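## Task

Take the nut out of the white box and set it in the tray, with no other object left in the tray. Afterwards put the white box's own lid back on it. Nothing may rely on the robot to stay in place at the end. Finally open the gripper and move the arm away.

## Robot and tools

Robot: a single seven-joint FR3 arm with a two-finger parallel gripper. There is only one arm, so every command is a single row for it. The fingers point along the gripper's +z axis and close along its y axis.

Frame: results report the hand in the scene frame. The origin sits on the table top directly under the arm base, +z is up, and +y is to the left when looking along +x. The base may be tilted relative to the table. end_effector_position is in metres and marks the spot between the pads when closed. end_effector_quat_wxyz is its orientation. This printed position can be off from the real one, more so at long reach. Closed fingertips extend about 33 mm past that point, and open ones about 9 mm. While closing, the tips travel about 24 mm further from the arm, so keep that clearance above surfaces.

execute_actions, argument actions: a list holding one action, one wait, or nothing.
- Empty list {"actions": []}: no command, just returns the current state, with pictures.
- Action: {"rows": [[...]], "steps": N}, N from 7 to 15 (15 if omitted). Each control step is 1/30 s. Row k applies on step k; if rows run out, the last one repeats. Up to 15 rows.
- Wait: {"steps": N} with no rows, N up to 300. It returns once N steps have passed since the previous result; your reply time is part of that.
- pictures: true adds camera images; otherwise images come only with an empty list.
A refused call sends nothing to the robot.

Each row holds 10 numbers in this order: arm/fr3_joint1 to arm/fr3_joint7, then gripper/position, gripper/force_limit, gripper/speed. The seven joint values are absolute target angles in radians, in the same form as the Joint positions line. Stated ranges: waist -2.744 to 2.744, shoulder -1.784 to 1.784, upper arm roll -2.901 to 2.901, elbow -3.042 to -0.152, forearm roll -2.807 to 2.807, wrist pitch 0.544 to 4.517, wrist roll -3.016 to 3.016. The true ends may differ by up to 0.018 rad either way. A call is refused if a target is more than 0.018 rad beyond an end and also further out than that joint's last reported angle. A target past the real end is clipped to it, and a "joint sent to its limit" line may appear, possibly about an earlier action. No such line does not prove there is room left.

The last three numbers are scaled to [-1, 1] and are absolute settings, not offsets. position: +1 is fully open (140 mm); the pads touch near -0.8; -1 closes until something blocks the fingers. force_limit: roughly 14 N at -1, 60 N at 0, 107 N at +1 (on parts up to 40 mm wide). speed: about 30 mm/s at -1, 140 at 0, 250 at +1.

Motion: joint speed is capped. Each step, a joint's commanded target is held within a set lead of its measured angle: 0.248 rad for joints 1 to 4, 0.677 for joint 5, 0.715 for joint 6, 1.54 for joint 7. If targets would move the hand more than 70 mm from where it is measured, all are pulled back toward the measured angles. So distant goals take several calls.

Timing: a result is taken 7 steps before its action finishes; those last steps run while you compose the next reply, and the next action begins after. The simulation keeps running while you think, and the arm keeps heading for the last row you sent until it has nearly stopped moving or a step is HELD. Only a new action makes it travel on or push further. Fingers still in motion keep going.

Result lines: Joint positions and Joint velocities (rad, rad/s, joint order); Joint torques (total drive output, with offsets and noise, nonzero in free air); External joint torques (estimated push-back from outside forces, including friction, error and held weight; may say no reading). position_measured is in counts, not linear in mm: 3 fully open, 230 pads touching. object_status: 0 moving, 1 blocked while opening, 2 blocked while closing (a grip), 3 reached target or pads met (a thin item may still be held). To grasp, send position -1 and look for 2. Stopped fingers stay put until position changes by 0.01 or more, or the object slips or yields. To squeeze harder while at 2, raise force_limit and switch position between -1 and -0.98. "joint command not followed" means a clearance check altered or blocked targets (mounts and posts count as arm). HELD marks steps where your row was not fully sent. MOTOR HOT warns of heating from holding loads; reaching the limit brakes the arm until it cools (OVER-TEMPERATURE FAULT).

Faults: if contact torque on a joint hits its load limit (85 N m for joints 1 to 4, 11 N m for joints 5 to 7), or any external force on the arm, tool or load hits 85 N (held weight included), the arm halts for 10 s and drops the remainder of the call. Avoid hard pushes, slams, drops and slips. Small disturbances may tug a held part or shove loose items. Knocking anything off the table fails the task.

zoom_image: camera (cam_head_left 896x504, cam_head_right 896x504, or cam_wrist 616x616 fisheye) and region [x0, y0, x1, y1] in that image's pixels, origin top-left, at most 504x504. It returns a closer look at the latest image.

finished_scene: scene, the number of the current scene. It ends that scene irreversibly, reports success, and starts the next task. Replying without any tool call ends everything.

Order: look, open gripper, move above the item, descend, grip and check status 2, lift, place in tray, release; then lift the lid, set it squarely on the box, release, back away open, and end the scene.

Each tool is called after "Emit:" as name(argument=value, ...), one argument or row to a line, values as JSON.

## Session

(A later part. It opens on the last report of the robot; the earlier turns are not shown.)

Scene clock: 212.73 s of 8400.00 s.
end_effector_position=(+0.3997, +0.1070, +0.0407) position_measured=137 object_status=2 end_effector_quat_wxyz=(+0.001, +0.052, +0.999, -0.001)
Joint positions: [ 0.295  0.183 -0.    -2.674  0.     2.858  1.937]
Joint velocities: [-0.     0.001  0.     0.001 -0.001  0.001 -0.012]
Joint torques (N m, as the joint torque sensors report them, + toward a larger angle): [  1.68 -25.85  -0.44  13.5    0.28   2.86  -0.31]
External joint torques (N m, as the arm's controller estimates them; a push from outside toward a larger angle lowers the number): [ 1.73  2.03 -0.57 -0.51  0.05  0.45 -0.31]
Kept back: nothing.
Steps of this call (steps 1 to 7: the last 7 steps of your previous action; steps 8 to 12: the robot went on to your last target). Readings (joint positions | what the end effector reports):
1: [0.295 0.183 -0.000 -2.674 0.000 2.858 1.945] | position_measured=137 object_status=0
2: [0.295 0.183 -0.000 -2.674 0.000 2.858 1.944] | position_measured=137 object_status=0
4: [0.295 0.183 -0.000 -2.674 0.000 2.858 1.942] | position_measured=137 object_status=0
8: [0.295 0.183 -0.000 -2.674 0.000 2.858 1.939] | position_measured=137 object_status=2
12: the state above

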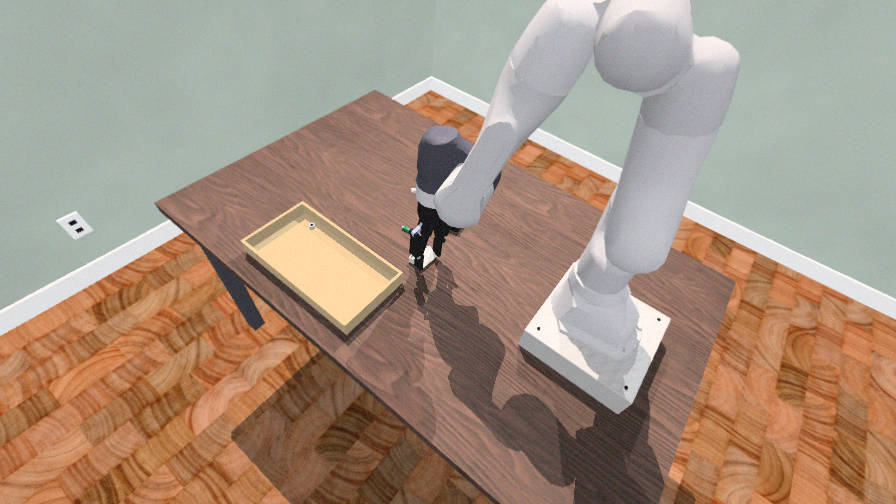

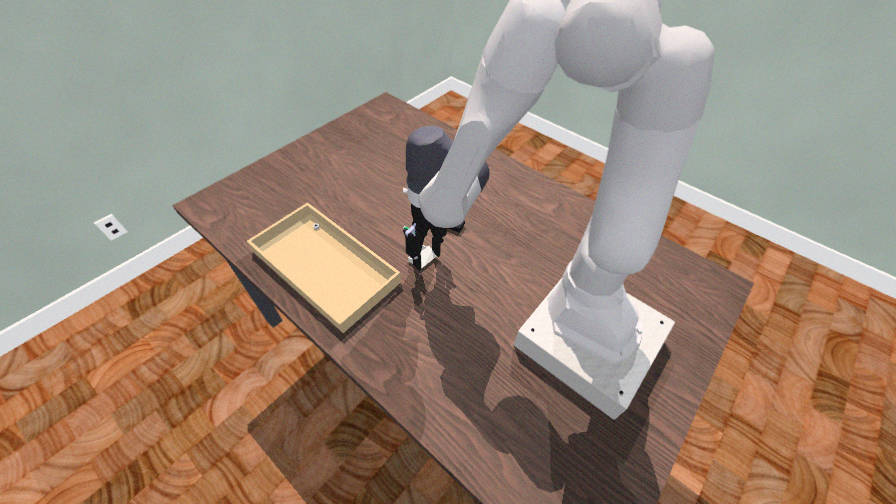

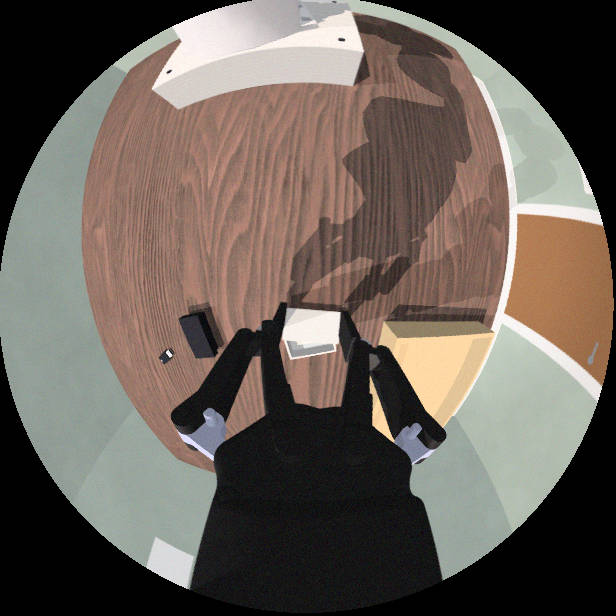

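Emit:
execute_actions(
  actions=[
    {"rows":[[0.297,0.08,0,-2.68,0,2.76,1.93,-1,-0.3,0]],"steps":12},
  ],
)

Emit:
execute_actions(
  actions=[
    {"rows":[[0.28,-0.06,0,-2.855,0,2.80,1.582,-1,-0.3,0]],"steps":15},
  ],
)

Emit:
execute_actions(
  actions=[
    {"rows":[[0.275,0.075,0,-2.835,0,2.912,1.582,-1,-0.3,0]],"steps":15},
  ],
)

Emit:
execute_actions(
  actions=[
    {"steps":15},
  ],
  pictures=true,
)

Emit:
zoom_image(
  camera="cam_head_left",
  region=[380,215,480,300],
)

Scene clock: 215.60 s of 8400.00 s.
end_effector_position=(+0.4102, +0.1099, +0.0722) position_measured=137 object_status=2 end_effector_quat_wxyz=(+0.015, +0.051, +0.999, +0.003)
Joint positions: [ 0.295  0.092 -0.    -2.678  0.     2.8    1.933]
Joint velocities: [-0.001 -0.254 -0.001  0.025  0.    -0.191 -0.001]
Joint torques (N m, as the joint torque sensors report them, + toward a larger angle): [  1.73 -21.23   0.1   13.61   0.35   1.32  -0.27]
External joint torques (N m, as the arm's controller estimates them; a push from outside toward a larger angle lowers the number): [ 1.87 -1.35  0.17  2.01  0.04 -0.36 -0.27]
Steps of this call (steps 1 to 30: the robot went on to your last target; steps 31 to 81: nothing new was sent; steps 82 to 86: the first 5 steps of this action). Readings (joint positions | what the end effector reports):
82: [0.295 0.169 -0.000 -2.678 0.000 2.842 1.933] | position_measured=137 object_status=2
83: [0.295 0.143 -0.000 -2.682 0.000 2.826 1.933] | position_measured=137 object_status=2
85: [0.295 0.103 -0.000 -2.679 0.000 2.807 1.933] | position_measured=137 object_status=2
86: the state above

Scene clock: 216.10 s of 8400.00 s.
end_effector_position=(+0.3494, +0.0894, +0.0770) position_measured=137 object_status=2 end_effector_quat_wxyz=(-0.001, -0.044, +0.999, -0.002)
Joint positions: [ 0.283 -0.054  0.    -2.848  0.001  2.791  1.734]
Joint velocities: [-0.006 -0.065 -0.    -0.079 -0.001  0.035 -0.491]
Joint torques (N m, as the joint torque sensors report them, + toward a larger angle): [ -0.28 -20.8   -0.68  14.07   0.16   2.98  -0.33]
External joint torques (N m, as the arm's controller estimates them; a push from outside toward a larger angle lowers the number): [-0.24 -0.08 -0.59 -1.89 -0.15  0.47 -0.33]
Steps of this call (steps 1 to 7: the last 7 steps of your previous action; steps 8 to 15: the first 8 steps of this action). Readings (joint positions | what the end effector reports):
8: [0.292 0.055 0.000 -2.711 0.001 2.780 1.905] | position_measured=137 object_status=2
9: [0.289 0.014 0.000 -2.761 0.001 2.782 1.871] | position_measured=137 object_status=2
11: [0.285 -0.030 0.000 -2.817 0.001 2.785 1.815] | position_measured=137 object_status=2
15: the state above

Scene clock: 216.60 s of 8400.00 s.
end_effector_position=(+0.3425, +0.0857, +0.0426) position_measured=137 object_status=2 end_effector_quat_wxyz=(-0.012, -0.101, +0.995, -0.003)
Joint positions: [ 0.278  0.072  0.001 -2.838  0.001  2.884  1.614]
Joint velocities: [-0.003  0.041 -0.001  0.003  0.001  0.148 -0.095]
Joint torques (N m, as the joint torque sensors report them, + toward a larger angle): [ -0.56 -23.03  -0.59  13.58   0.14   2.94  -0.13]
External joint torques (N m, as the arm's controller estimates them; a push from outside toward a larger angle lowers the number): [-0.5   1.26 -0.62  0.04 -0.05  0.48 -0.13]
Steps of this call (steps 1 to 7: the last 7 steps of your previous action; steps 8 to 15: the first 8 steps of this action). Readings (joint positions | what the end effector reports):
8: [0.282 -0.038 0.001 -2.846 0.001 2.814 1.647] | position_measured=137 object_status=2
9: [0.281 -0.002 0.001 -2.839 0.001 2.833 1.641] | position_measured=137 object_status=2
11: [0.279 0.046 0.001 -2.838 0.001 2.857 1.630] | position_measured=137 object_status=2
15: the state above

Scene clock: 217.10 s of 8400.00 s.
end_effector_position=(+0.3503, +0.0876, +0.0444) position_measured=137 object_status=2 end_effector_quat_wxyz=(-0.000, -0.112, +0.994, -0.002)
Joint positions: [ 0.278  0.073  0.001 -2.837  0.001  2.908  1.591]
Joint velocities: [ 0.     0.001 -0.001  0.001 -0.001  0.008 -0.018]
Joint torques (N m, as the joint torque sensors report them, + toward a larger angle): [  0.03 -22.34  -0.81  13.57   0.15   2.79  -0.22]
External joint torques (N m, as the arm's controller estimates them; a push from outside toward a larger angle lowers the number): [ 0.11  0.9  -0.81  0.56 -0.05  0.38 -0.22]
Kept back: nothing.
Steps of this call (steps 1 to 7: the last 7 steps of your previous action; steps 8 to 15: the robot went on to your last target). Readings (joint positions | what the end effector reports):
1: [0.278 0.073 0.001 -2.838 0.001 2.889 1.611] | position_measured=137 object_status=2
2: [0.278 0.073 0.001 -2.838 0.001 2.892 1.608] | position_measured=137 object_status=2
4: [0.278 0.073 0.001 -2.837 0.001 2.898 1.604] | position_measured=137 object_status=2
8: [0.278 0.073 0.001 -2.837 0.001 2.904 1.597] | position_measured=137 object_status=2
15: the state above

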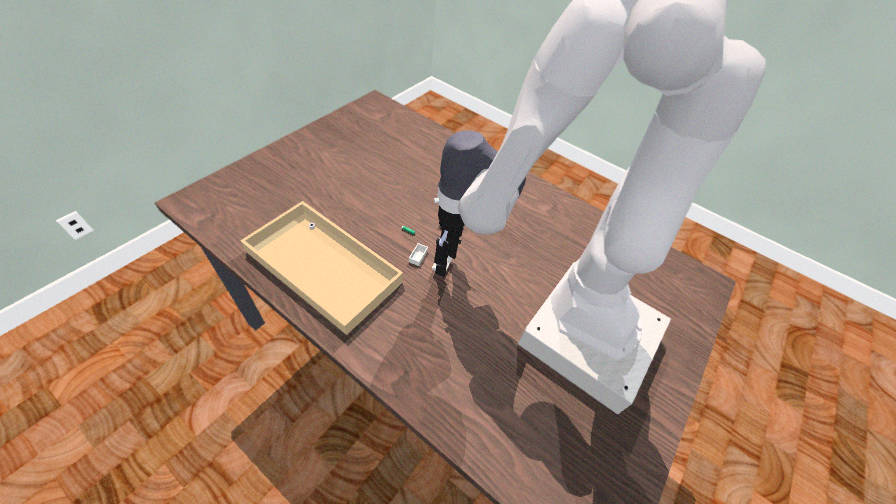

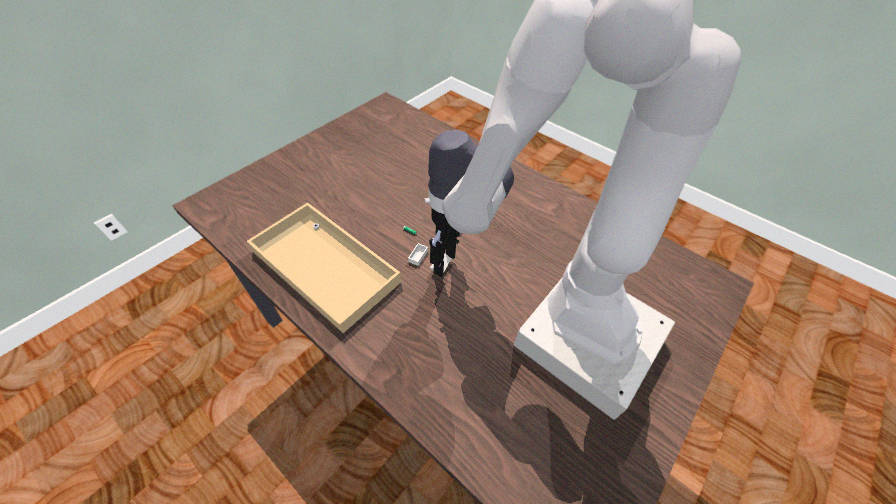

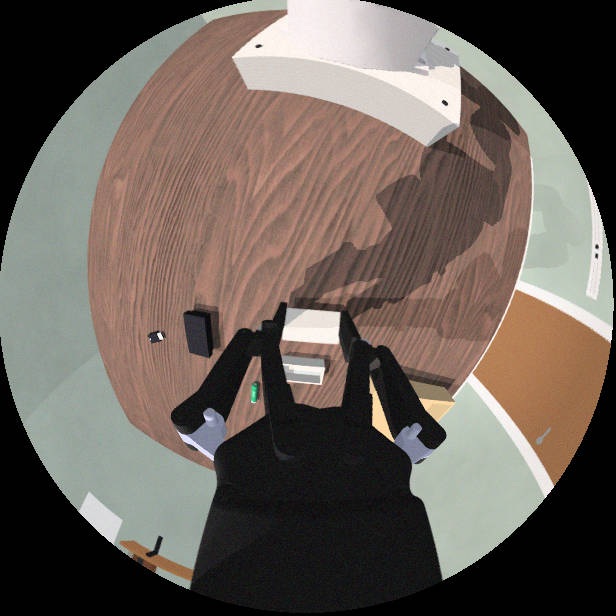

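Region (380, 215, 480, 300) of cam_head_left's 896x504 image, scaled by 5.040, with more detail than that image has; it fills the top 428 rows of this view, and the rest is white.

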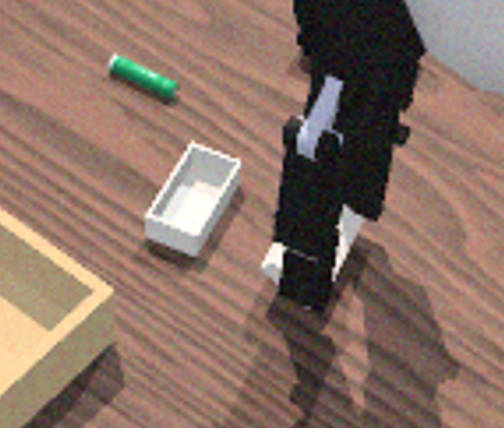

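Emit:
execute_actions(
  actions=[
    {"rows":[[0.275,0.088,0,-2.835,0,2.925,1.582,-1,-0.3,0],[0.275,0.088,0,-2.835,0,2.925,1.582,-1,-0.3,0],[0.275,0.088,0,-2.835,0,2.925,1.582,-1,-0.3,0],[0.275,0.088,0,-2.835,0,2.925,1.582,-1,-0.3,0],[0.275,0.088,0,-2.835,0,2.925,1.582,-1,-0.3,0],[0.275,0.088,0,-2.835,0,2.925,1.582,-1,-0.3,0],[0.275,0.088,0,-2.835,0,2.925,1.582,-1,-0.3,0],[0.275,0.088,0,-2.835,0,2.925,1.582,0.3,-0.3,-0.6]],"steps":15},
  ],
)

Emit:
execute_actions(
  actions=[
    {"steps":20},
  ],
  pictures=true,
)

Emit:
zoom_image(
  camera="cam_wrist",
  region=[240,260,380,400],
)

Scene clock: 217.83 s of 8400.00 s.
end_effector_position=(+0.3498, +0.0875, +0.0410) position_measured=137 object_status=0 end_effector_quat_wxyz=(-0.001, -0.115, +0.993, -0.002)
Joint positions: [ 0.278  0.086  0.001 -2.836  0.001  2.92   1.586]
Joint velocities: [-0.001  0.003  0.002  0.    -0.001  0.018 -0.002]
Joint torques (N m, as the joint torque sensors report them, + toward a larger angle): [ -0.56 -22.32  -1.2   12.48   0.13   2.91  -0.32]
External joint torques (N m, as the arm's controller estimates them; a push from outside toward a larger angle lowers the number): [-0.49  1.16 -1.23 -0.29 -0.05  0.51 -0.32]
Steps of this call (steps 1 to 14: the robot went on to your last target; steps 15 to 22: the first 8 steps of this action). Readings (joint positions | what the end effector reports):
15: [0.278 0.075 0.001 -2.837 0.001 2.912 1.586] | position_measured=137 object_status=2
16: [0.278 0.079 0.001 -2.836 0.001 2.914 1.586] | position_measured=137 object_status=2
18: [0.278 0.084 0.001 -2.836 0.001 2.916 1.586] | position_measured=137 object_status=2
22: the state above

Scene clock: 218.50 s of 8400.00 s.
end_effector_position=(+0.3505, +0.0876, +0.0411) position_measured=91 object_status=3 end_effector_quat_wxyz=(+0.000, -0.115, +0.993, -0.001)
Joint positions: [ 0.278  0.086  0.001 -2.836  0.001  2.922  1.585]
Joint velocities: [-0.001  0.    -0.    -0.001 -0.001  0.     0.001]
Joint torques (N m, as the joint torque sensors report them, + toward a larger angle): [ -0.76 -22.71  -0.85  12.52   0.13   2.91  -0.25]
External joint torques (N m, as the arm's controller estimates them; a push from outside toward a larger angle lowers the number): [-0.7   0.74 -0.87 -0.22 -0.05  0.5  -0.25]
Kept back: nothing.
Steps of this call (steps 1 to 7: the last 7 steps of your previous action; steps 8 to 15: the robot went on to your last target; steps 16 to 20: nothing new was sent). Readings (joint positions | what the end effector reports):
1: [0.278 0.086 0.001 -2.836 0.001 2.920 1.586] | position_measured=137 object_status=0
2: [0.278 0.086 0.001 -2.836 0.001 2.921 1.586] | position_measured=130 object_status=0
4: [0.278 0.086 0.001 -2.836 0.001 2.921 1.586] | position_measured=122 object_status=0
8: [0.278 0.086 0.001 -2.836 0.001 2.922 1.585] | position_measured=106 object_status=0
20: the state above
The arm was judged still, so your last target was given up. Only a new action makes it travel on or press farther. Fingers that are still opening or closing keep moving.

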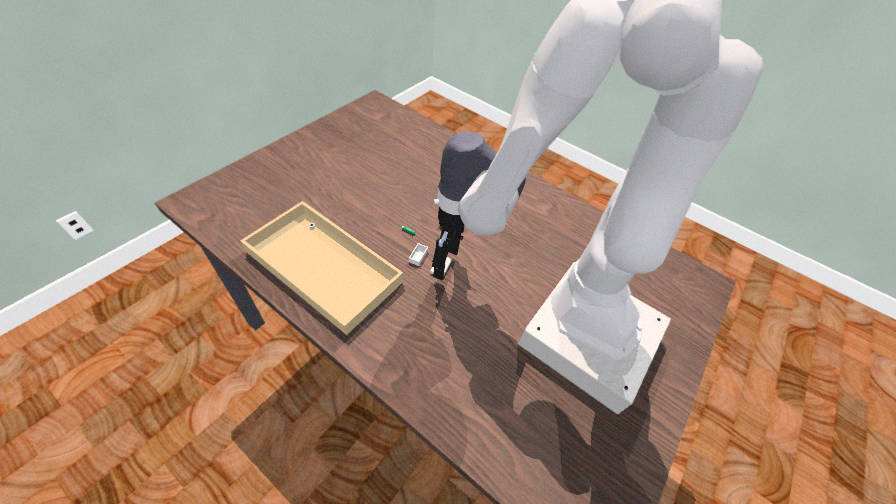

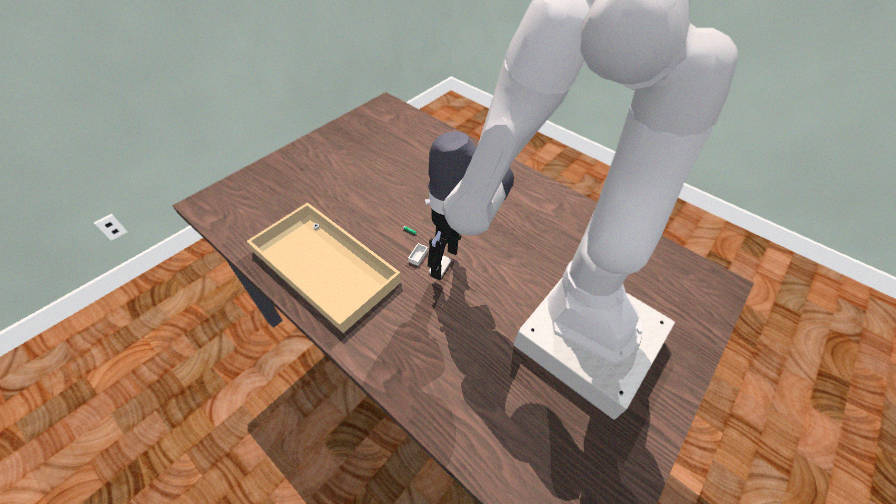

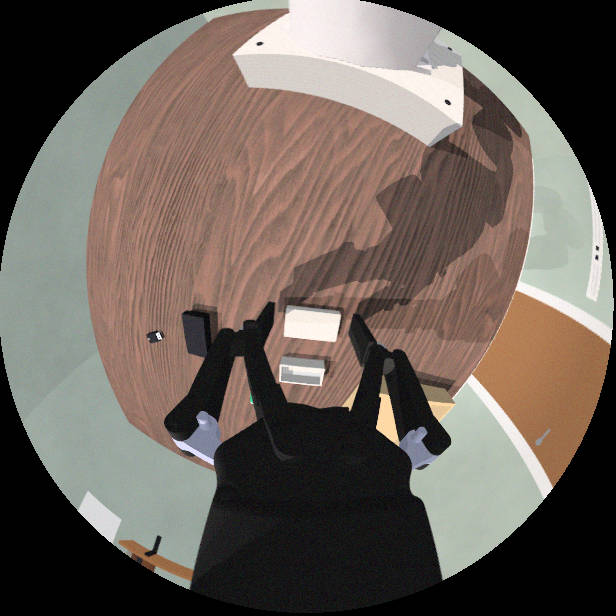

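Region (240, 260, 380, 400) of cam_wrist's 616x616 image, scaled by 3.600, with more detail than that image has.

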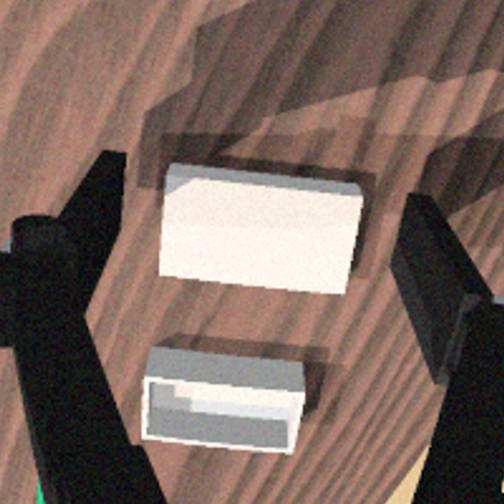

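Emit:
execute_actions(
  actions=[
    {"rows":[[0.275,0.088,0,-2.835,0,2.925,1.582,-1,-0.6,-0.2]],"steps":15},
  ],
)

Emit:
execute_actions(
  actions=[
    {"rows":[[0.275,0.088,0,-2.835,0,2.925,1.582,-1,-0.6,-0.2],[0.275,0.088,0,-2.835,0,2.925,1.582,-1,-0.6,-0.2],[0.275,0.088,0,-2.835,0,2.925,1.582,-1,-0.6,-0.2],[0.275,0.088,0,-2.835,0,2.925,1.582,0.3,-0.6,0]],"steps":15},
  ],
)

Emit:
execute_actions(
  actions=[
    {"rows":[[0.275,-0.115,0,-2.86,0,2.746,1.582,0.3,-0.6,0]],"steps":12},
  ],
)

Emit:
execute_actions(
  actions=[
    {"rows":[[0.275,0.08,0,-2.595,0,2.675,1.582,0.3,-0.6,0]],"steps":15},
  ],
)

Emit:
execute_actions(
  actions=[
    {"steps":12},
  ],
  pictures=true,
)

Scene clock: 219.60 s of 8400.00 s.
end_effector_position=(+0.3506, +0.0876, +0.0411) position_measured=134 object_status=0 end_effector_quat_wxyz=(+0.001, -0.115, +0.993, -0.001)
Joint positions: [ 0.278  0.087  0.001 -2.836  0.001  2.923  1.585]
Joint velocities: [-0.     0.001  0.002  0.001 -0.     0.001  0.   ]
Joint torques (N m, as the joint torque sensors report them, + toward a larger angle): [ -0.79 -22.57  -0.86  12.63   0.16   2.78  -0.2 ]
External joint torques (N m, as the arm's controller estimates them; a push from outside toward a larger angle lowers the number): [-0.76  0.9  -0.92 -0.14 -0.02  0.36 -0.2 ]
Steps of this call (steps 1 to 25: nothing new was sent; steps 26 to 33: the first 8 steps of this action). Readings (joint positions | what the end effector reports):
26: [0.278 0.087 0.001 -2.836 0.001 2.923 1.585] | position_measured=91 object_status=0
27: [0.278 0.087 0.001 -2.836 0.001 2.923 1.585] | position_measured=96 object_status=0
29: [0.278 0.087 0.001 -2.836 0.001 2.923 1.585] | position_measured=108 object_status=0
33: the state above

Scene clock: 220.10 s of 8400.00 s.
end_effector_position=(+0.3534, +0.0883, +0.0422) position_measured=176 object_status=0 end_effector_quat_wxyz=(+0.004, -0.115, +0.993, -0.001)
Joint positions: [ 0.277  0.086  0.001 -2.834  0.001  2.926  1.585]
Joint velocities: [ 0.001  0.008 -0.001 -0.001  0.001  0.     0.001]
Joint torques (N m, as the joint torque sensors report them, + toward a larger angle): [ -0.29 -22.21  -0.78  11.4    0.21   2.33  -0.29]
External joint torques (N m, as the arm's controller estimates them; a push from outside toward a larger angle lowers the number): [-0.24  1.41 -0.81 -1.44  0.02 -0.11 -0.29]
Steps of this call (steps 1 to 7: the last 7 steps of your previous action; steps 8 to 15: the first 8 steps of this action). Readings (joint positions | what the end effector reports):
8: [0.278 0.085 0.001 -2.834 0.001 2.925 1.585] | position_measured=185 object_status=0
9: [0.278 0.085 0.001 -2.834 0.001 2.926 1.585] | position_measured=191 object_status=0
11: [0.277 0.084 0.001 -2.834 0.001 2.926 1.585] | position_measured=204 object_status=0
15: the state above

Scene clock: 220.50 s of 8400.00 s.
end_effector_position=(+0.3664, +0.0915, +0.0916) position_measured=91 object_status=0 end_effector_quat_wxyz=(+0.028, -0.115, +0.993, +0.002)
Joint positions: [ 0.277 -0.091  0.    -2.853  0.001  2.818  1.585]
Joint velocities: [ 0.    -0.462 -0.     0.003  0.001 -0.366  0.001]
Joint torques (N m, as the joint torque sensors report them, + toward a larger angle): [ -0.59 -12.56  -0.36  10.58   0.32   1.07  -0.2 ]
External joint torques (N m, as the arm's controller estimates them; a push from outside toward a larger angle lowers the number): [-0.44 -2.01 -0.11  0.57 -0.02 -0.27 -0.2 ]
Steps of this call (steps 1 to 7: the last 7 steps of your previous action; steps 8 to 12: the first 5 steps of this action). Readings (joint positions | what the end effector reports):
8: [0.277 0.059 0.000 -2.843 0.001 2.898 1.585] | position_measured=115 object_status=0
9: [0.277 0.005 0.000 -2.854 0.001 2.868 1.585] | position_measured=107 object_status=0
11: [0.277 -0.071 0.000 -2.854 0.001 2.831 1.585] | position_measured=93 object_status=0
12: the state above

Scene clock: 221.00 s of 8400.00 s.
end_effector_position=(+0.4324, +0.1080, +0.0956) position_measured=91 object_status=3 end_effector_quat_wxyz=(+0.011, -0.115, +0.993, -0.000)
Joint positions: [ 0.277  0.071  0.001 -2.605 -0.     2.698  1.585]
Joint velocities: [ 0.     0.093  0.001  0.121  0.001 -0.115  0.   ]
Joint torques (N m, as the joint torque sensors report them, + toward a larger angle): [  0.2  -25.86  -0.84  16.02   0.65   2.16  -0.2 ]
External joint torques (N m, as the arm's controller estimates them; a push from outside toward a larger angle lowers the number): [ 0.25  1.81 -0.87  0.15  0.31 -0.12 -0.2 ]
Steps of this call (steps 1 to 7: the last 7 steps of your previous action; steps 8 to 15: the first 8 steps of this action). Readings (joint positions | what the end effector reports):
8: [0.277 -0.077 0.001 -2.815 -0.000 2.747 1.585] | position_measured=91 object_status=3
9: [0.277 -0.019 0.001 -2.743 -0.000 2.734 1.585] | position_measured=91 object_status=3
11: [0.277 0.040 0.001 -2.655 -0.000 2.718 1.585] | position_measured=91 object_status=3
15: the state above

Scene clock: 221.40 s of 8400.00 s.
end_effector_position=(+0.4293, +0.1072, +0.0934) position_measured=91 object_status=3 end_effector_quat_wxyz=(+0.003, -0.115, +0.993, -0.001)
Joint positions: [ 0.277  0.078  0.001 -2.597 -0.     2.679  1.585]
Joint velocities: [-0.002  0.    -0.001  0.002  0.    -0.012  0.   ]
Joint torques (N m, as the joint torque sensors report them, + toward a larger angle): [ -0.86 -26.32  -0.32  17.51   0.53   2.23  -0.2 ]
External joint torques (N m, as the arm's controller estimates them; a push from outside toward a larger angle lowers the number): [-0.68  1.33 -0.22  0.24  0.15 -0.21 -0.2 ]
Kept back: nothing.
Steps of this call (steps 1 to 7: the last 7 steps of your previous action; steps 8 to 12: the robot went on to your last target). Readings (joint positions | what the end effector reports):
1: [0.277 0.074 0.001 -2.602 -0.000 2.694 1.585] | position_measured=91 object_status=3
2: [0.277 0.075 0.001 -2.600 -0.000 2.691 1.585] | position_measured=91 object_status=3
4: [0.277 0.077 0.001 -2.598 -0.000 2.687 1.585] | position_measured=91 object_status=3
8: [0.277 0.078 0.001 -2.597 -0.000 2.682 1.585] | position_measured=91 object_status=3
12: the state above

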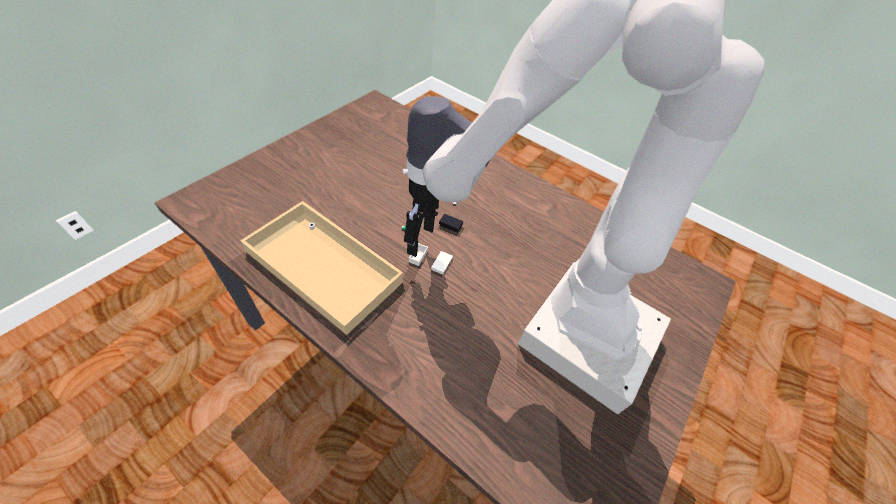

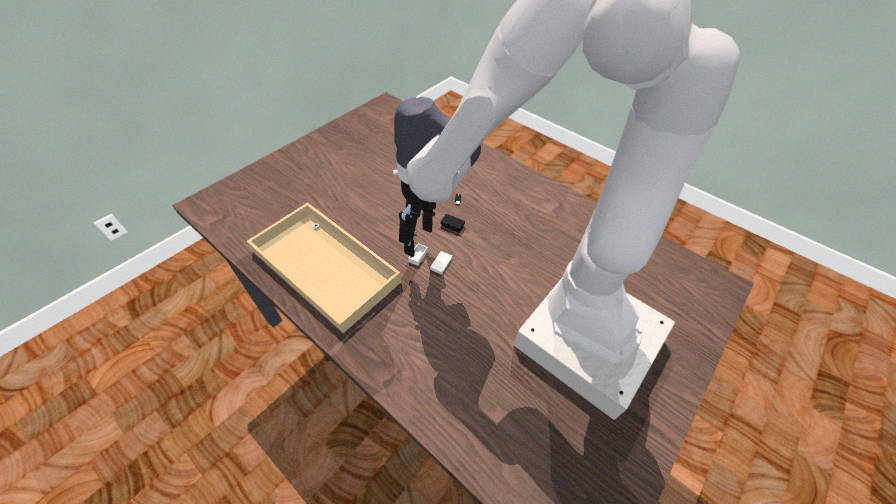

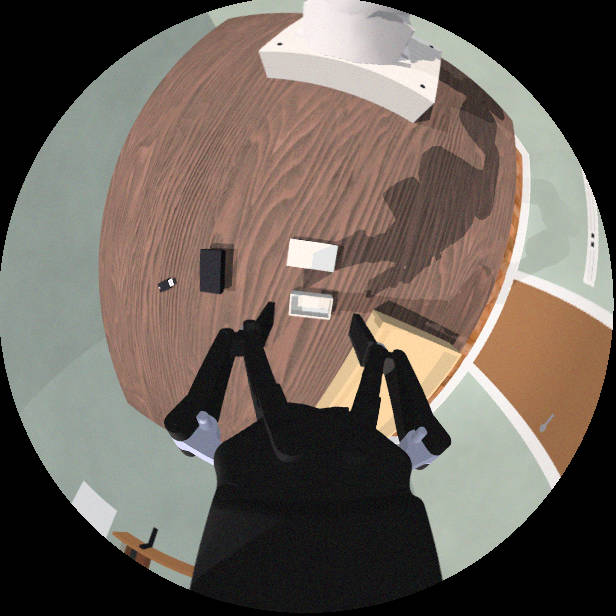

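Emit:
execute_actions(
  actions=[
    {"rows":[[0.275,0.16,0,-2.593,0,2.76,1.582,0.3,-0.6,0],[0.275,0.16,0,-2.593,0,2.76,1.582,0.3,-0.6,0],[0.275,0.237,0,-2.591,0,2.835,1.582,0.3,-0.6,0]],"steps":15},
  ],
)

Emit:
execute_actions(
  actions=[
    {"rows":[[0.275,0.237,0,-2.591,0,2.83,1.582,0.3,-0.6,0],[0.275,0.237,0,-2.591,0,2.83,1.582,0.3,-0.6,0],[0.275,0.237,0,-2.591,0,2.83,1.582,0.3,-0.6,0],[0.275,0.237,0,-2.591,0,2.83,1.582,0.3,-0.6,0],[0.275,0.237,0,-2.591,0,2.83,1.582,-0.2,-0.6,-0.2]],"steps":15},
  ],
)

Emit:
execute_actions(
  actions=[
    {"steps":20},
  ],
  pictures=true,
)

Emit:
zoom_image(
  camera="cam_wrist",
  region=[240,240,380,380],
)

Scene clock: 222.10 s of 8400.00 s.
end_effector_position=(+0.4140, +0.1032, +0.0362) position_measured=91 object_status=3 end_effector_quat_wxyz=(-0.018, -0.115, +0.993, -0.004)
Joint positions: [ 0.277  0.233  0.001 -2.594 -0.     2.79   1.585]
Joint velocities: [ 0.001  0.129  0.    -0.    -0.     0.235 -0.001]
Joint torques (N m, as the joint torque sensors report them, + toward a larger angle): [ -1.21 -33.4   -1.11  15.89   0.49   3.41  -0.22]
External joint torques (N m, as the arm's controller estimates them; a push from outside toward a larger angle lowers the number): [-1.25  1.89 -1.39 -1.89  0.24  0.57 -0.22]
Steps of this call (steps 1 to 13: the robot went on to your last target; steps 14 to 21: the first 8 steps of this action). Readings (joint positions | what the end effector reports):
14: [0.277 0.089 0.001 -2.594 -0.000 2.690 1.585] | position_measured=91 object_status=3
15: [0.277 0.110 0.001 -2.591 -0.000 2.704 1.585] | position_measured=91 object_status=3
17: [0.277 0.171 0.001 -2.588 -0.000 2.746 1.585] | position_measured=91 object_status=3
21: the state above

Scene clock: 222.60 s of 8400.00 s.
end_effector_position=(+0.4249, +0.1060, +0.0381) position_measured=108 object_status=0 end_effector_quat_wxyz=(-0.001, -0.115, +0.993, -0.002)
Joint positions: [ 0.277  0.236  0.001 -2.593 -0.     2.826  1.585]
Joint velocities: [-0.001 -0.001  0.001 -0.    -0.001  0.006 -0.001]
Joint torques (N m, as the joint torque sensors report them, + toward a larger angle): [ -0.45 -29.35  -0.98  14.95   0.4    2.92  -0.17]
External joint torques (N m, as the arm's controller estimates them; a push from outside toward a larger angle lowers the number): [-0.33  0.78 -1.1   0.43  0.14  0.51 -0.17]
Steps of this call (steps 1 to 7: the last 7 steps of your previous action; steps 8 to 15: the first 8 steps of this action). Readings (joint positions | what the end effector reports):
8: [0.277 0.236 0.001 -2.593 -0.000 2.823 1.585] | position_measured=91 object_status=3
9: [0.277 0.236 0.001 -2.593 -0.000 2.824 1.585] | position_measured=91 object_status=3
11: [0.277 0.236 0.001 -2.593 -0.000 2.825 1.585] | position_measured=91 object_status=3
15: the state above

Scene clock: 223.27 s of 8400.00 s.
end_effector_position=(+0.4256, +0.1061, +0.0384) position_measured=143 object_status=2 end_effector_quat_wxyz=(+0.000, -0.115, +0.993, -0.002)
Joint positions: [ 0.277  0.236  0.001 -2.593 -0.     2.827  1.585]
Joint velocities: [-0.     0.     0.001 -0.     0.001 -0.001 -0.001]
Joint torques (N m, as the joint torque sensors report them, + toward a larger angle): [ -0.88 -28.99  -0.52  14.16   0.41   2.91  -0.18]
External joint torques (N m, as the arm's controller estimates them; a push from outside toward a larger angle lowers the number): [-0.8   1.12 -0.68 -0.39  0.15  0.49 -0.18]
Kept back: nothing.
Steps of this call (steps 1 to 7: the last 7 steps of your previous action; steps 8 to 15: the robot went on to your last target; steps 16 to 20: nothing new was sent). Readings (joint positions | what the end effector reports):
1: [0.277 0.236 0.001 -2.593 -0.000 2.827 1.585] | position_measured=115 object_status=0
2: [0.277 0.236 0.001 -2.593 -0.000 2.827 1.585] | position_measured=121 object_status=0
4: [0.277 0.236 0.001 -2.593 -0.000 2.827 1.585] | position_measured=134 object_status=0
8: [0.277 0.236 0.001 -2.593 -0.000 2.827 1.585] | position_measured=143 object_status=0
20: the state above
The arm was judged still, so your last target was given up. Only a new action makes it travel on or press farther. Fingers that are still opening or closing keep moving.

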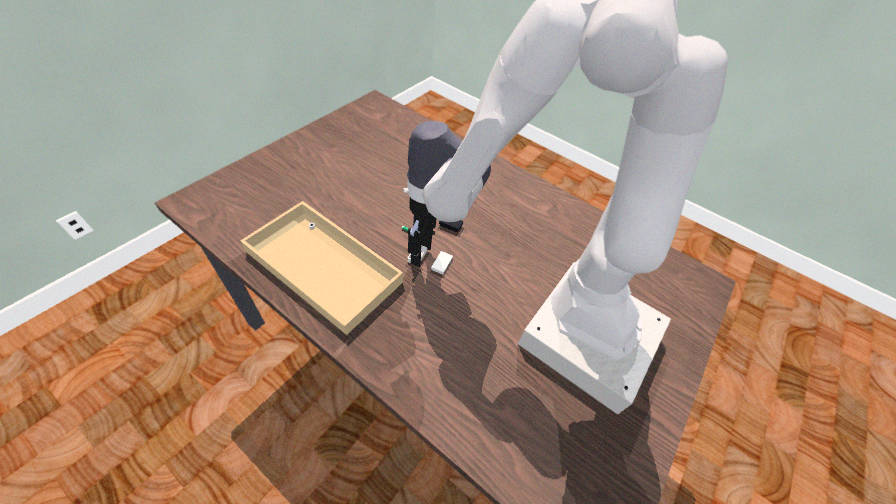

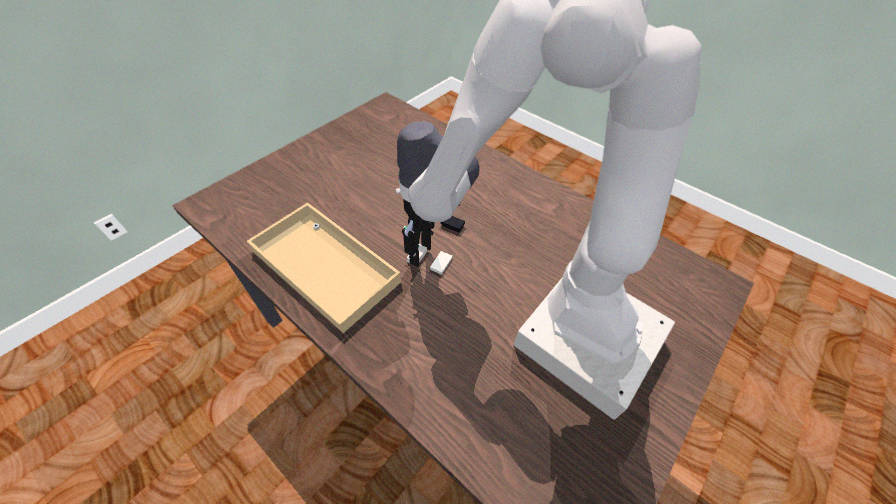

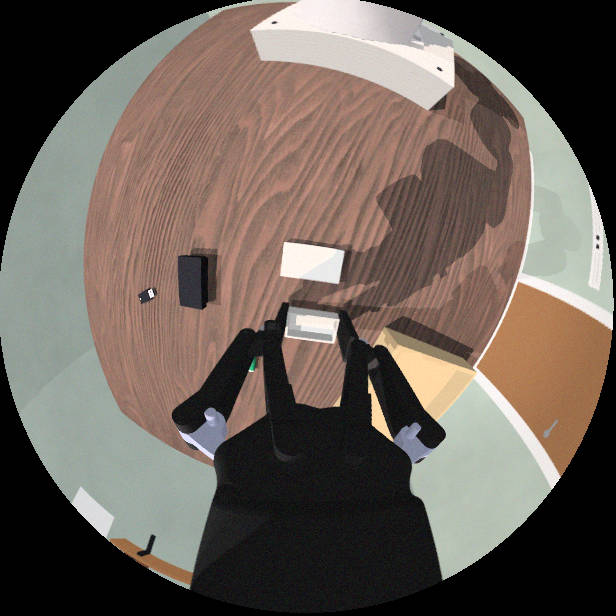

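Region (240, 240, 380, 380) of cam_wrist's 616x616 image, scaled by 3.600, with more detail than that image has.

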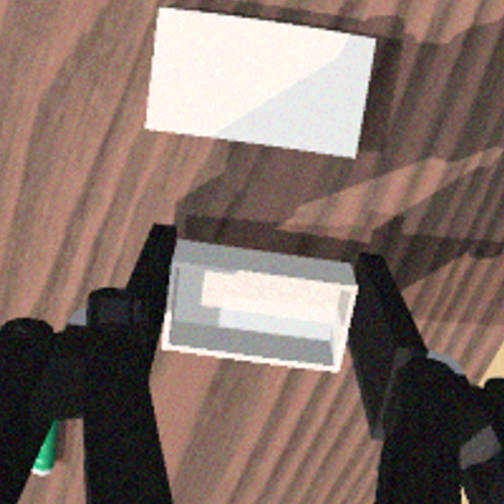

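Emit:
execute_actions(
  actions=[
    {"rows":[[0.275,0.237,0,-2.591,0,2.83,1.582,0.2,-0.6,0],[0.275,0.237,0,-2.591,0,2.83,1.582,0.2,-0.6,0],[0.275,0.237,0,-2.591,0,2.83,1.582,0.2,-0.6,0],[0.275,0.237,0,-2.591,0,2.83,1.582,0.2,-0.6,0],[0.275,0.125,0,-2.6,0,2.725,1.582,0.2,-0.6,0]],"steps":12},
  ],
)

Emit:
execute_actions(
  actions=[
    {"rows":[[0.275,0.11,0,-2.6,0,2.71,0.006,-0.05,-0.6,0]],"steps":15},
  ],
)

Emit:
execute_actions(
  actions=[
    {"rows":[[0.275,0.11,0,-2.6,0,2.71,0.006,-0.05,-0.6,0]],"steps":12},
  ],
)

Emit:
execute_actions(
  actions=[
    {"rows":[[0.275,0.17,0,-2.595,0,2.77,0.006,-0.05,-0.6,0],[0.275,0.17,0,-2.595,0,2.77,0.006,-0.05,-0.6,0],[0.275,0.17,0,-2.595,0,2.77,0.006,-0.05,-0.6,0],[0.275,0.17,0,-2.595,0,2.77,0.006,-0.05,-0.6,0],[0.275,0.237,0,-2.591,0,2.83,0.006,-0.05,-0.6,0]],"steps":15},
  ],
)

Emit:
execute_actions(
  actions=[
    {"steps":15},
  ],
  pictures=true,
)

Scene clock: 223.97 s of 8400.00 s.
end_effector_position=(+0.4225, +0.1053, +0.0419) position_measured=114 object_status=0 end_effector_quat_wxyz=(-0.003, -0.115, +0.993, -0.002)
Joint positions: [ 0.277  0.221  0.001 -2.598 -0.     2.811  1.585]
Joint velocities: [ 0.    -0.792 -0.001 -0.256 -0.    -0.628  0.001]
Joint torques (N m, as the joint torque sensors report them, + toward a larger angle): [  0.36 -50.26  -0.09  25.26   0.4    4.91  -0.2 ]
External joint torques (N m, as the arm's controller estimates them; a push from outside toward a larger angle lowers the number): [ 0.02 -0.2  -0.71 -2.32  0.34 -0.26 -0.2 ]
Steps of this call (steps 1 to 16: nothing new was sent; steps 17 to 21: the first 5 steps of this action). Readings (joint positions | what the end effector reports):
17: [0.277 0.236 0.001 -2.593 -0.000 2.828 1.585] | position_measured=143 object_status=0
18: [0.277 0.236 0.001 -2.593 -0.000 2.828 1.585] | position_measured=141 object_status=0
20: [0.277 0.236 0.001 -2.593 -0.000 2.828 1.585] | position_measured=122 object_status=0
21: the state above

Scene clock: 224.47 s of 8400.00 s.
end_effector_position=(+0.4308, +0.1075, +0.0819) position_measured=135 object_status=0 end_effector_quat_wxyz=(+0.005, -0.537, +0.844, -0.003)
Joint positions: [ 0.277  0.112  0.001 -2.598 -0.     2.72   0.682]
Joint velocities: [ 0.    -0.003  0.001  0.001  0.    -0.048 -2.228]
Joint torques (N m, as the joint torque sensors report them, + toward a larger angle): [ -0.42 -29.49  -0.14  14.89   0.61   2.26  -0.54]
External joint torques (N m, as the arm's controller estimates them; a push from outside toward a larger angle lowers the number): [-0.37 -1.35 -0.19 -1.76  0.27 -0.24 -0.57]
Steps of this call (steps 1 to 7: the last 7 steps of your previous action; steps 8 to 15: the first 8 steps of this action). Readings (joint positions | what the end effector reports):
8: [0.277 0.124 0.001 -2.598 -0.000 2.744 1.458] | position_measured=104 object_status=0
9: [0.277 0.120 0.001 -2.598 -0.000 2.738 1.308] | position_measured=109 object_status=0
11: [0.277 0.115 0.001 -2.598 -0.000 2.730 1.052] | position_measured=124 object_status=0
15: the state above

Scene clock: 224.87 s of 8400.00 s.
end_effector_position=(+0.4286, +0.1070, +0.0813) position_measured=135 object_status=3 end_effector_quat_wxyz=(-0.001, +0.726, -0.687, +0.002)
Joint positions: [ 0.277  0.112  0.001 -2.598 -0.     2.713  0.19 ]
Joint velocities: [-0.001  0.    -0.     0.001  0.002 -0.005 -0.599]
Joint torques (N m, as the joint torque sensors report them, + toward a larger angle): [ -0.24 -28.86  -0.75  14.19   0.53   2.14  -0.28]
External joint torques (N m, as the arm's controller estimates them; a push from outside toward a larger angle lowers the number): [-0.03 -0.65 -0.66 -2.52  0.18 -0.36 -0.29]
Steps of this call (steps 1 to 7: the last 7 steps of your previous action; steps 8 to 12: the first 5 steps of this action). Readings (joint positions | what the end effector reports):
8: [0.277 0.112 0.001 -2.598 -0.000 2.714 0.289] | position_measured=135 object_status=3
9: [0.277 0.112 0.001 -2.598 -0.000 2.714 0.260] | position_measured=135 object_status=3
11: [0.277 0.112 0.001 -2.598 -0.000 2.713 0.211] | position_measured=135 object_status=3
12: the state above

Scene clock: 225.37 s of 8400.00 s.
end_effector_position=(+0.4261, +0.1061, +0.0461) position_measured=135 object_status=3 end_effector_quat_wxyz=(+0.004, +0.774, -0.633, -0.001)
Joint positions: [ 0.277  0.215  0.    -2.588 -0.     2.795  0.044]
Joint velocities: [-0.004  0.089 -0.003  0.117 -0.001  0.276 -0.116]
Joint torques (N m, as the joint torque sensors report them, + toward a larger angle): [  0.17 -20.59  -0.35   5.04   0.46   1.01  -0.37]
External joint torques (N m, as the arm's controller estimates them; a push from outside toward a larger angle lowers the number): [  0.31  24.58  -0.27 -20.17   0.14  -7.39  -0.39]
Steps of this call (steps 1 to 7: the last 7 steps of your previous action; steps 8 to 15: the first 8 steps of this action). Readings (joint positions | what the end effector reports):
8: [0.277 0.119 0.001 -2.596 -0.000 2.721 0.084] | position_measured=135 object_status=3
9: [0.277 0.134 0.001 -2.594 -0.000 2.731 0.077] | position_measured=135 object_status=3
11: [0.277 0.156 0.001 -2.595 -0.000 2.742 0.063] | position_measured=135 object_status=3
15: the state above

Scene clock: 225.87 s of 8400.00 s.
end_effector_position=(+0.4272, +0.1064, +0.0393) position_measured=135 object_status=3 end_effector_quat_wxyz=(+0.000, +0.783, -0.622, +0.002)
Joint positions: [ 0.277  0.236  0.    -2.589 -0.     2.826  0.016]
Joint velocities: [-0.001  0.    -0.     0.001 -0.002  0.01  -0.022]
Joint torques (N m, as the joint torque sensors report them, + toward a larger angle): [ -0.65 -29.33  -0.62  12.87   0.44   2.95  -0.42]
External joint torques (N m, as the arm's controller estimates them; a push from outside toward a larger angle lowers the number): [-0.56  0.93 -0.76 -1.83  0.19  0.45 -0.42]
Kept back: nothing.
Steps of this call (steps 1 to 7: the last 7 steps of your previous action; steps 8 to 15: the robot went on to your last target). Readings (joint positions | what the end effector reports):
1: [0.277 0.219 0.000 -2.587 -0.000 2.802 0.041] | position_measured=135 object_status=3
2: [0.277 0.224 0.000 -2.587 -0.000 2.807 0.037] | position_measured=135 object_status=3
4: [0.277 0.231 0.000 -2.588 -0.000 2.814 0.032] | position_measured=135 object_status=3
8: [0.277 0.236 0.000 -2.589 -0.000 2.821 0.024] | position_measured=135 object_status=3
15: the state above

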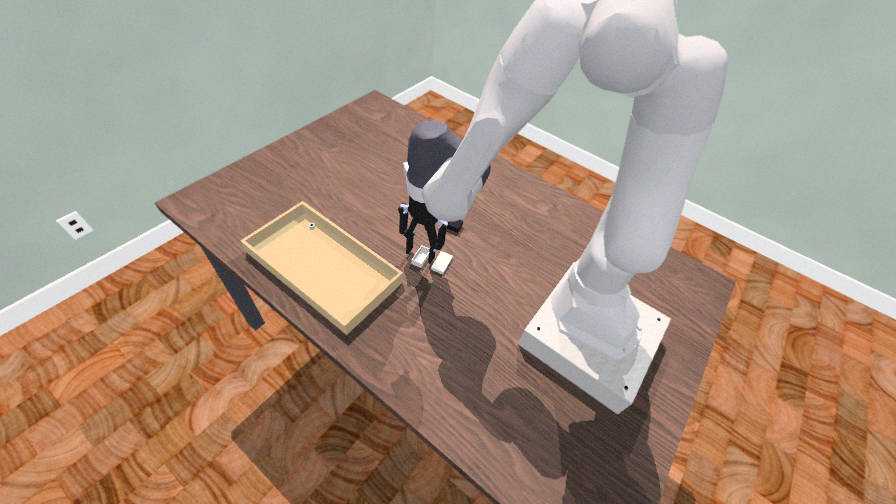

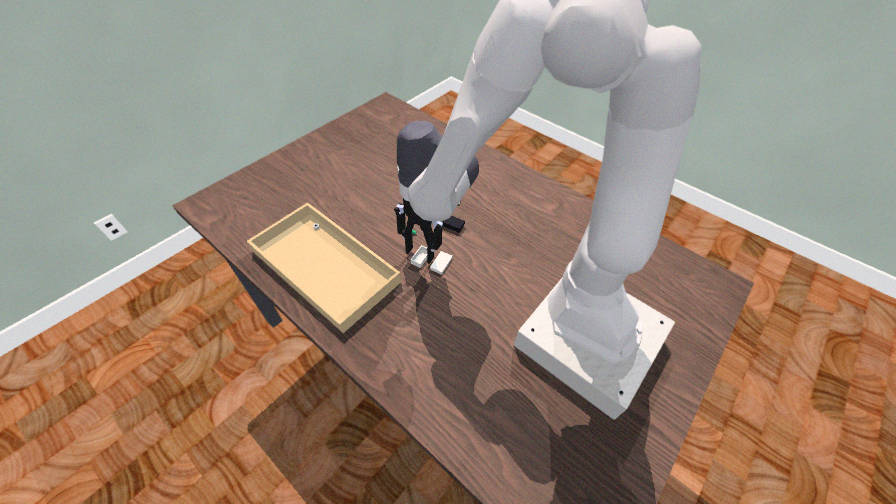

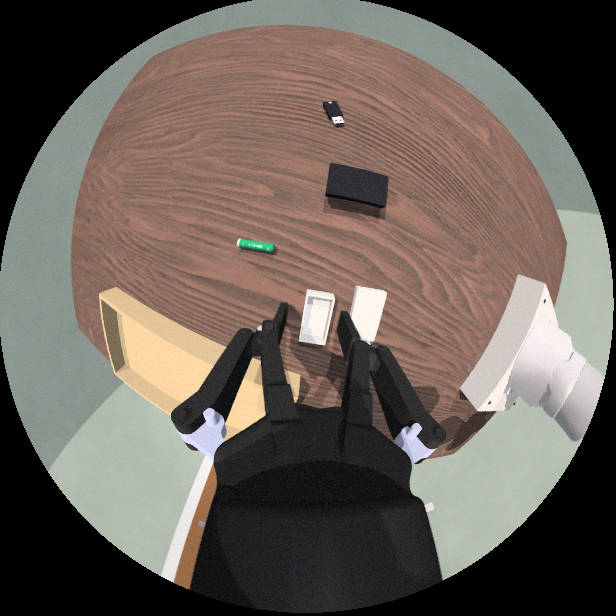

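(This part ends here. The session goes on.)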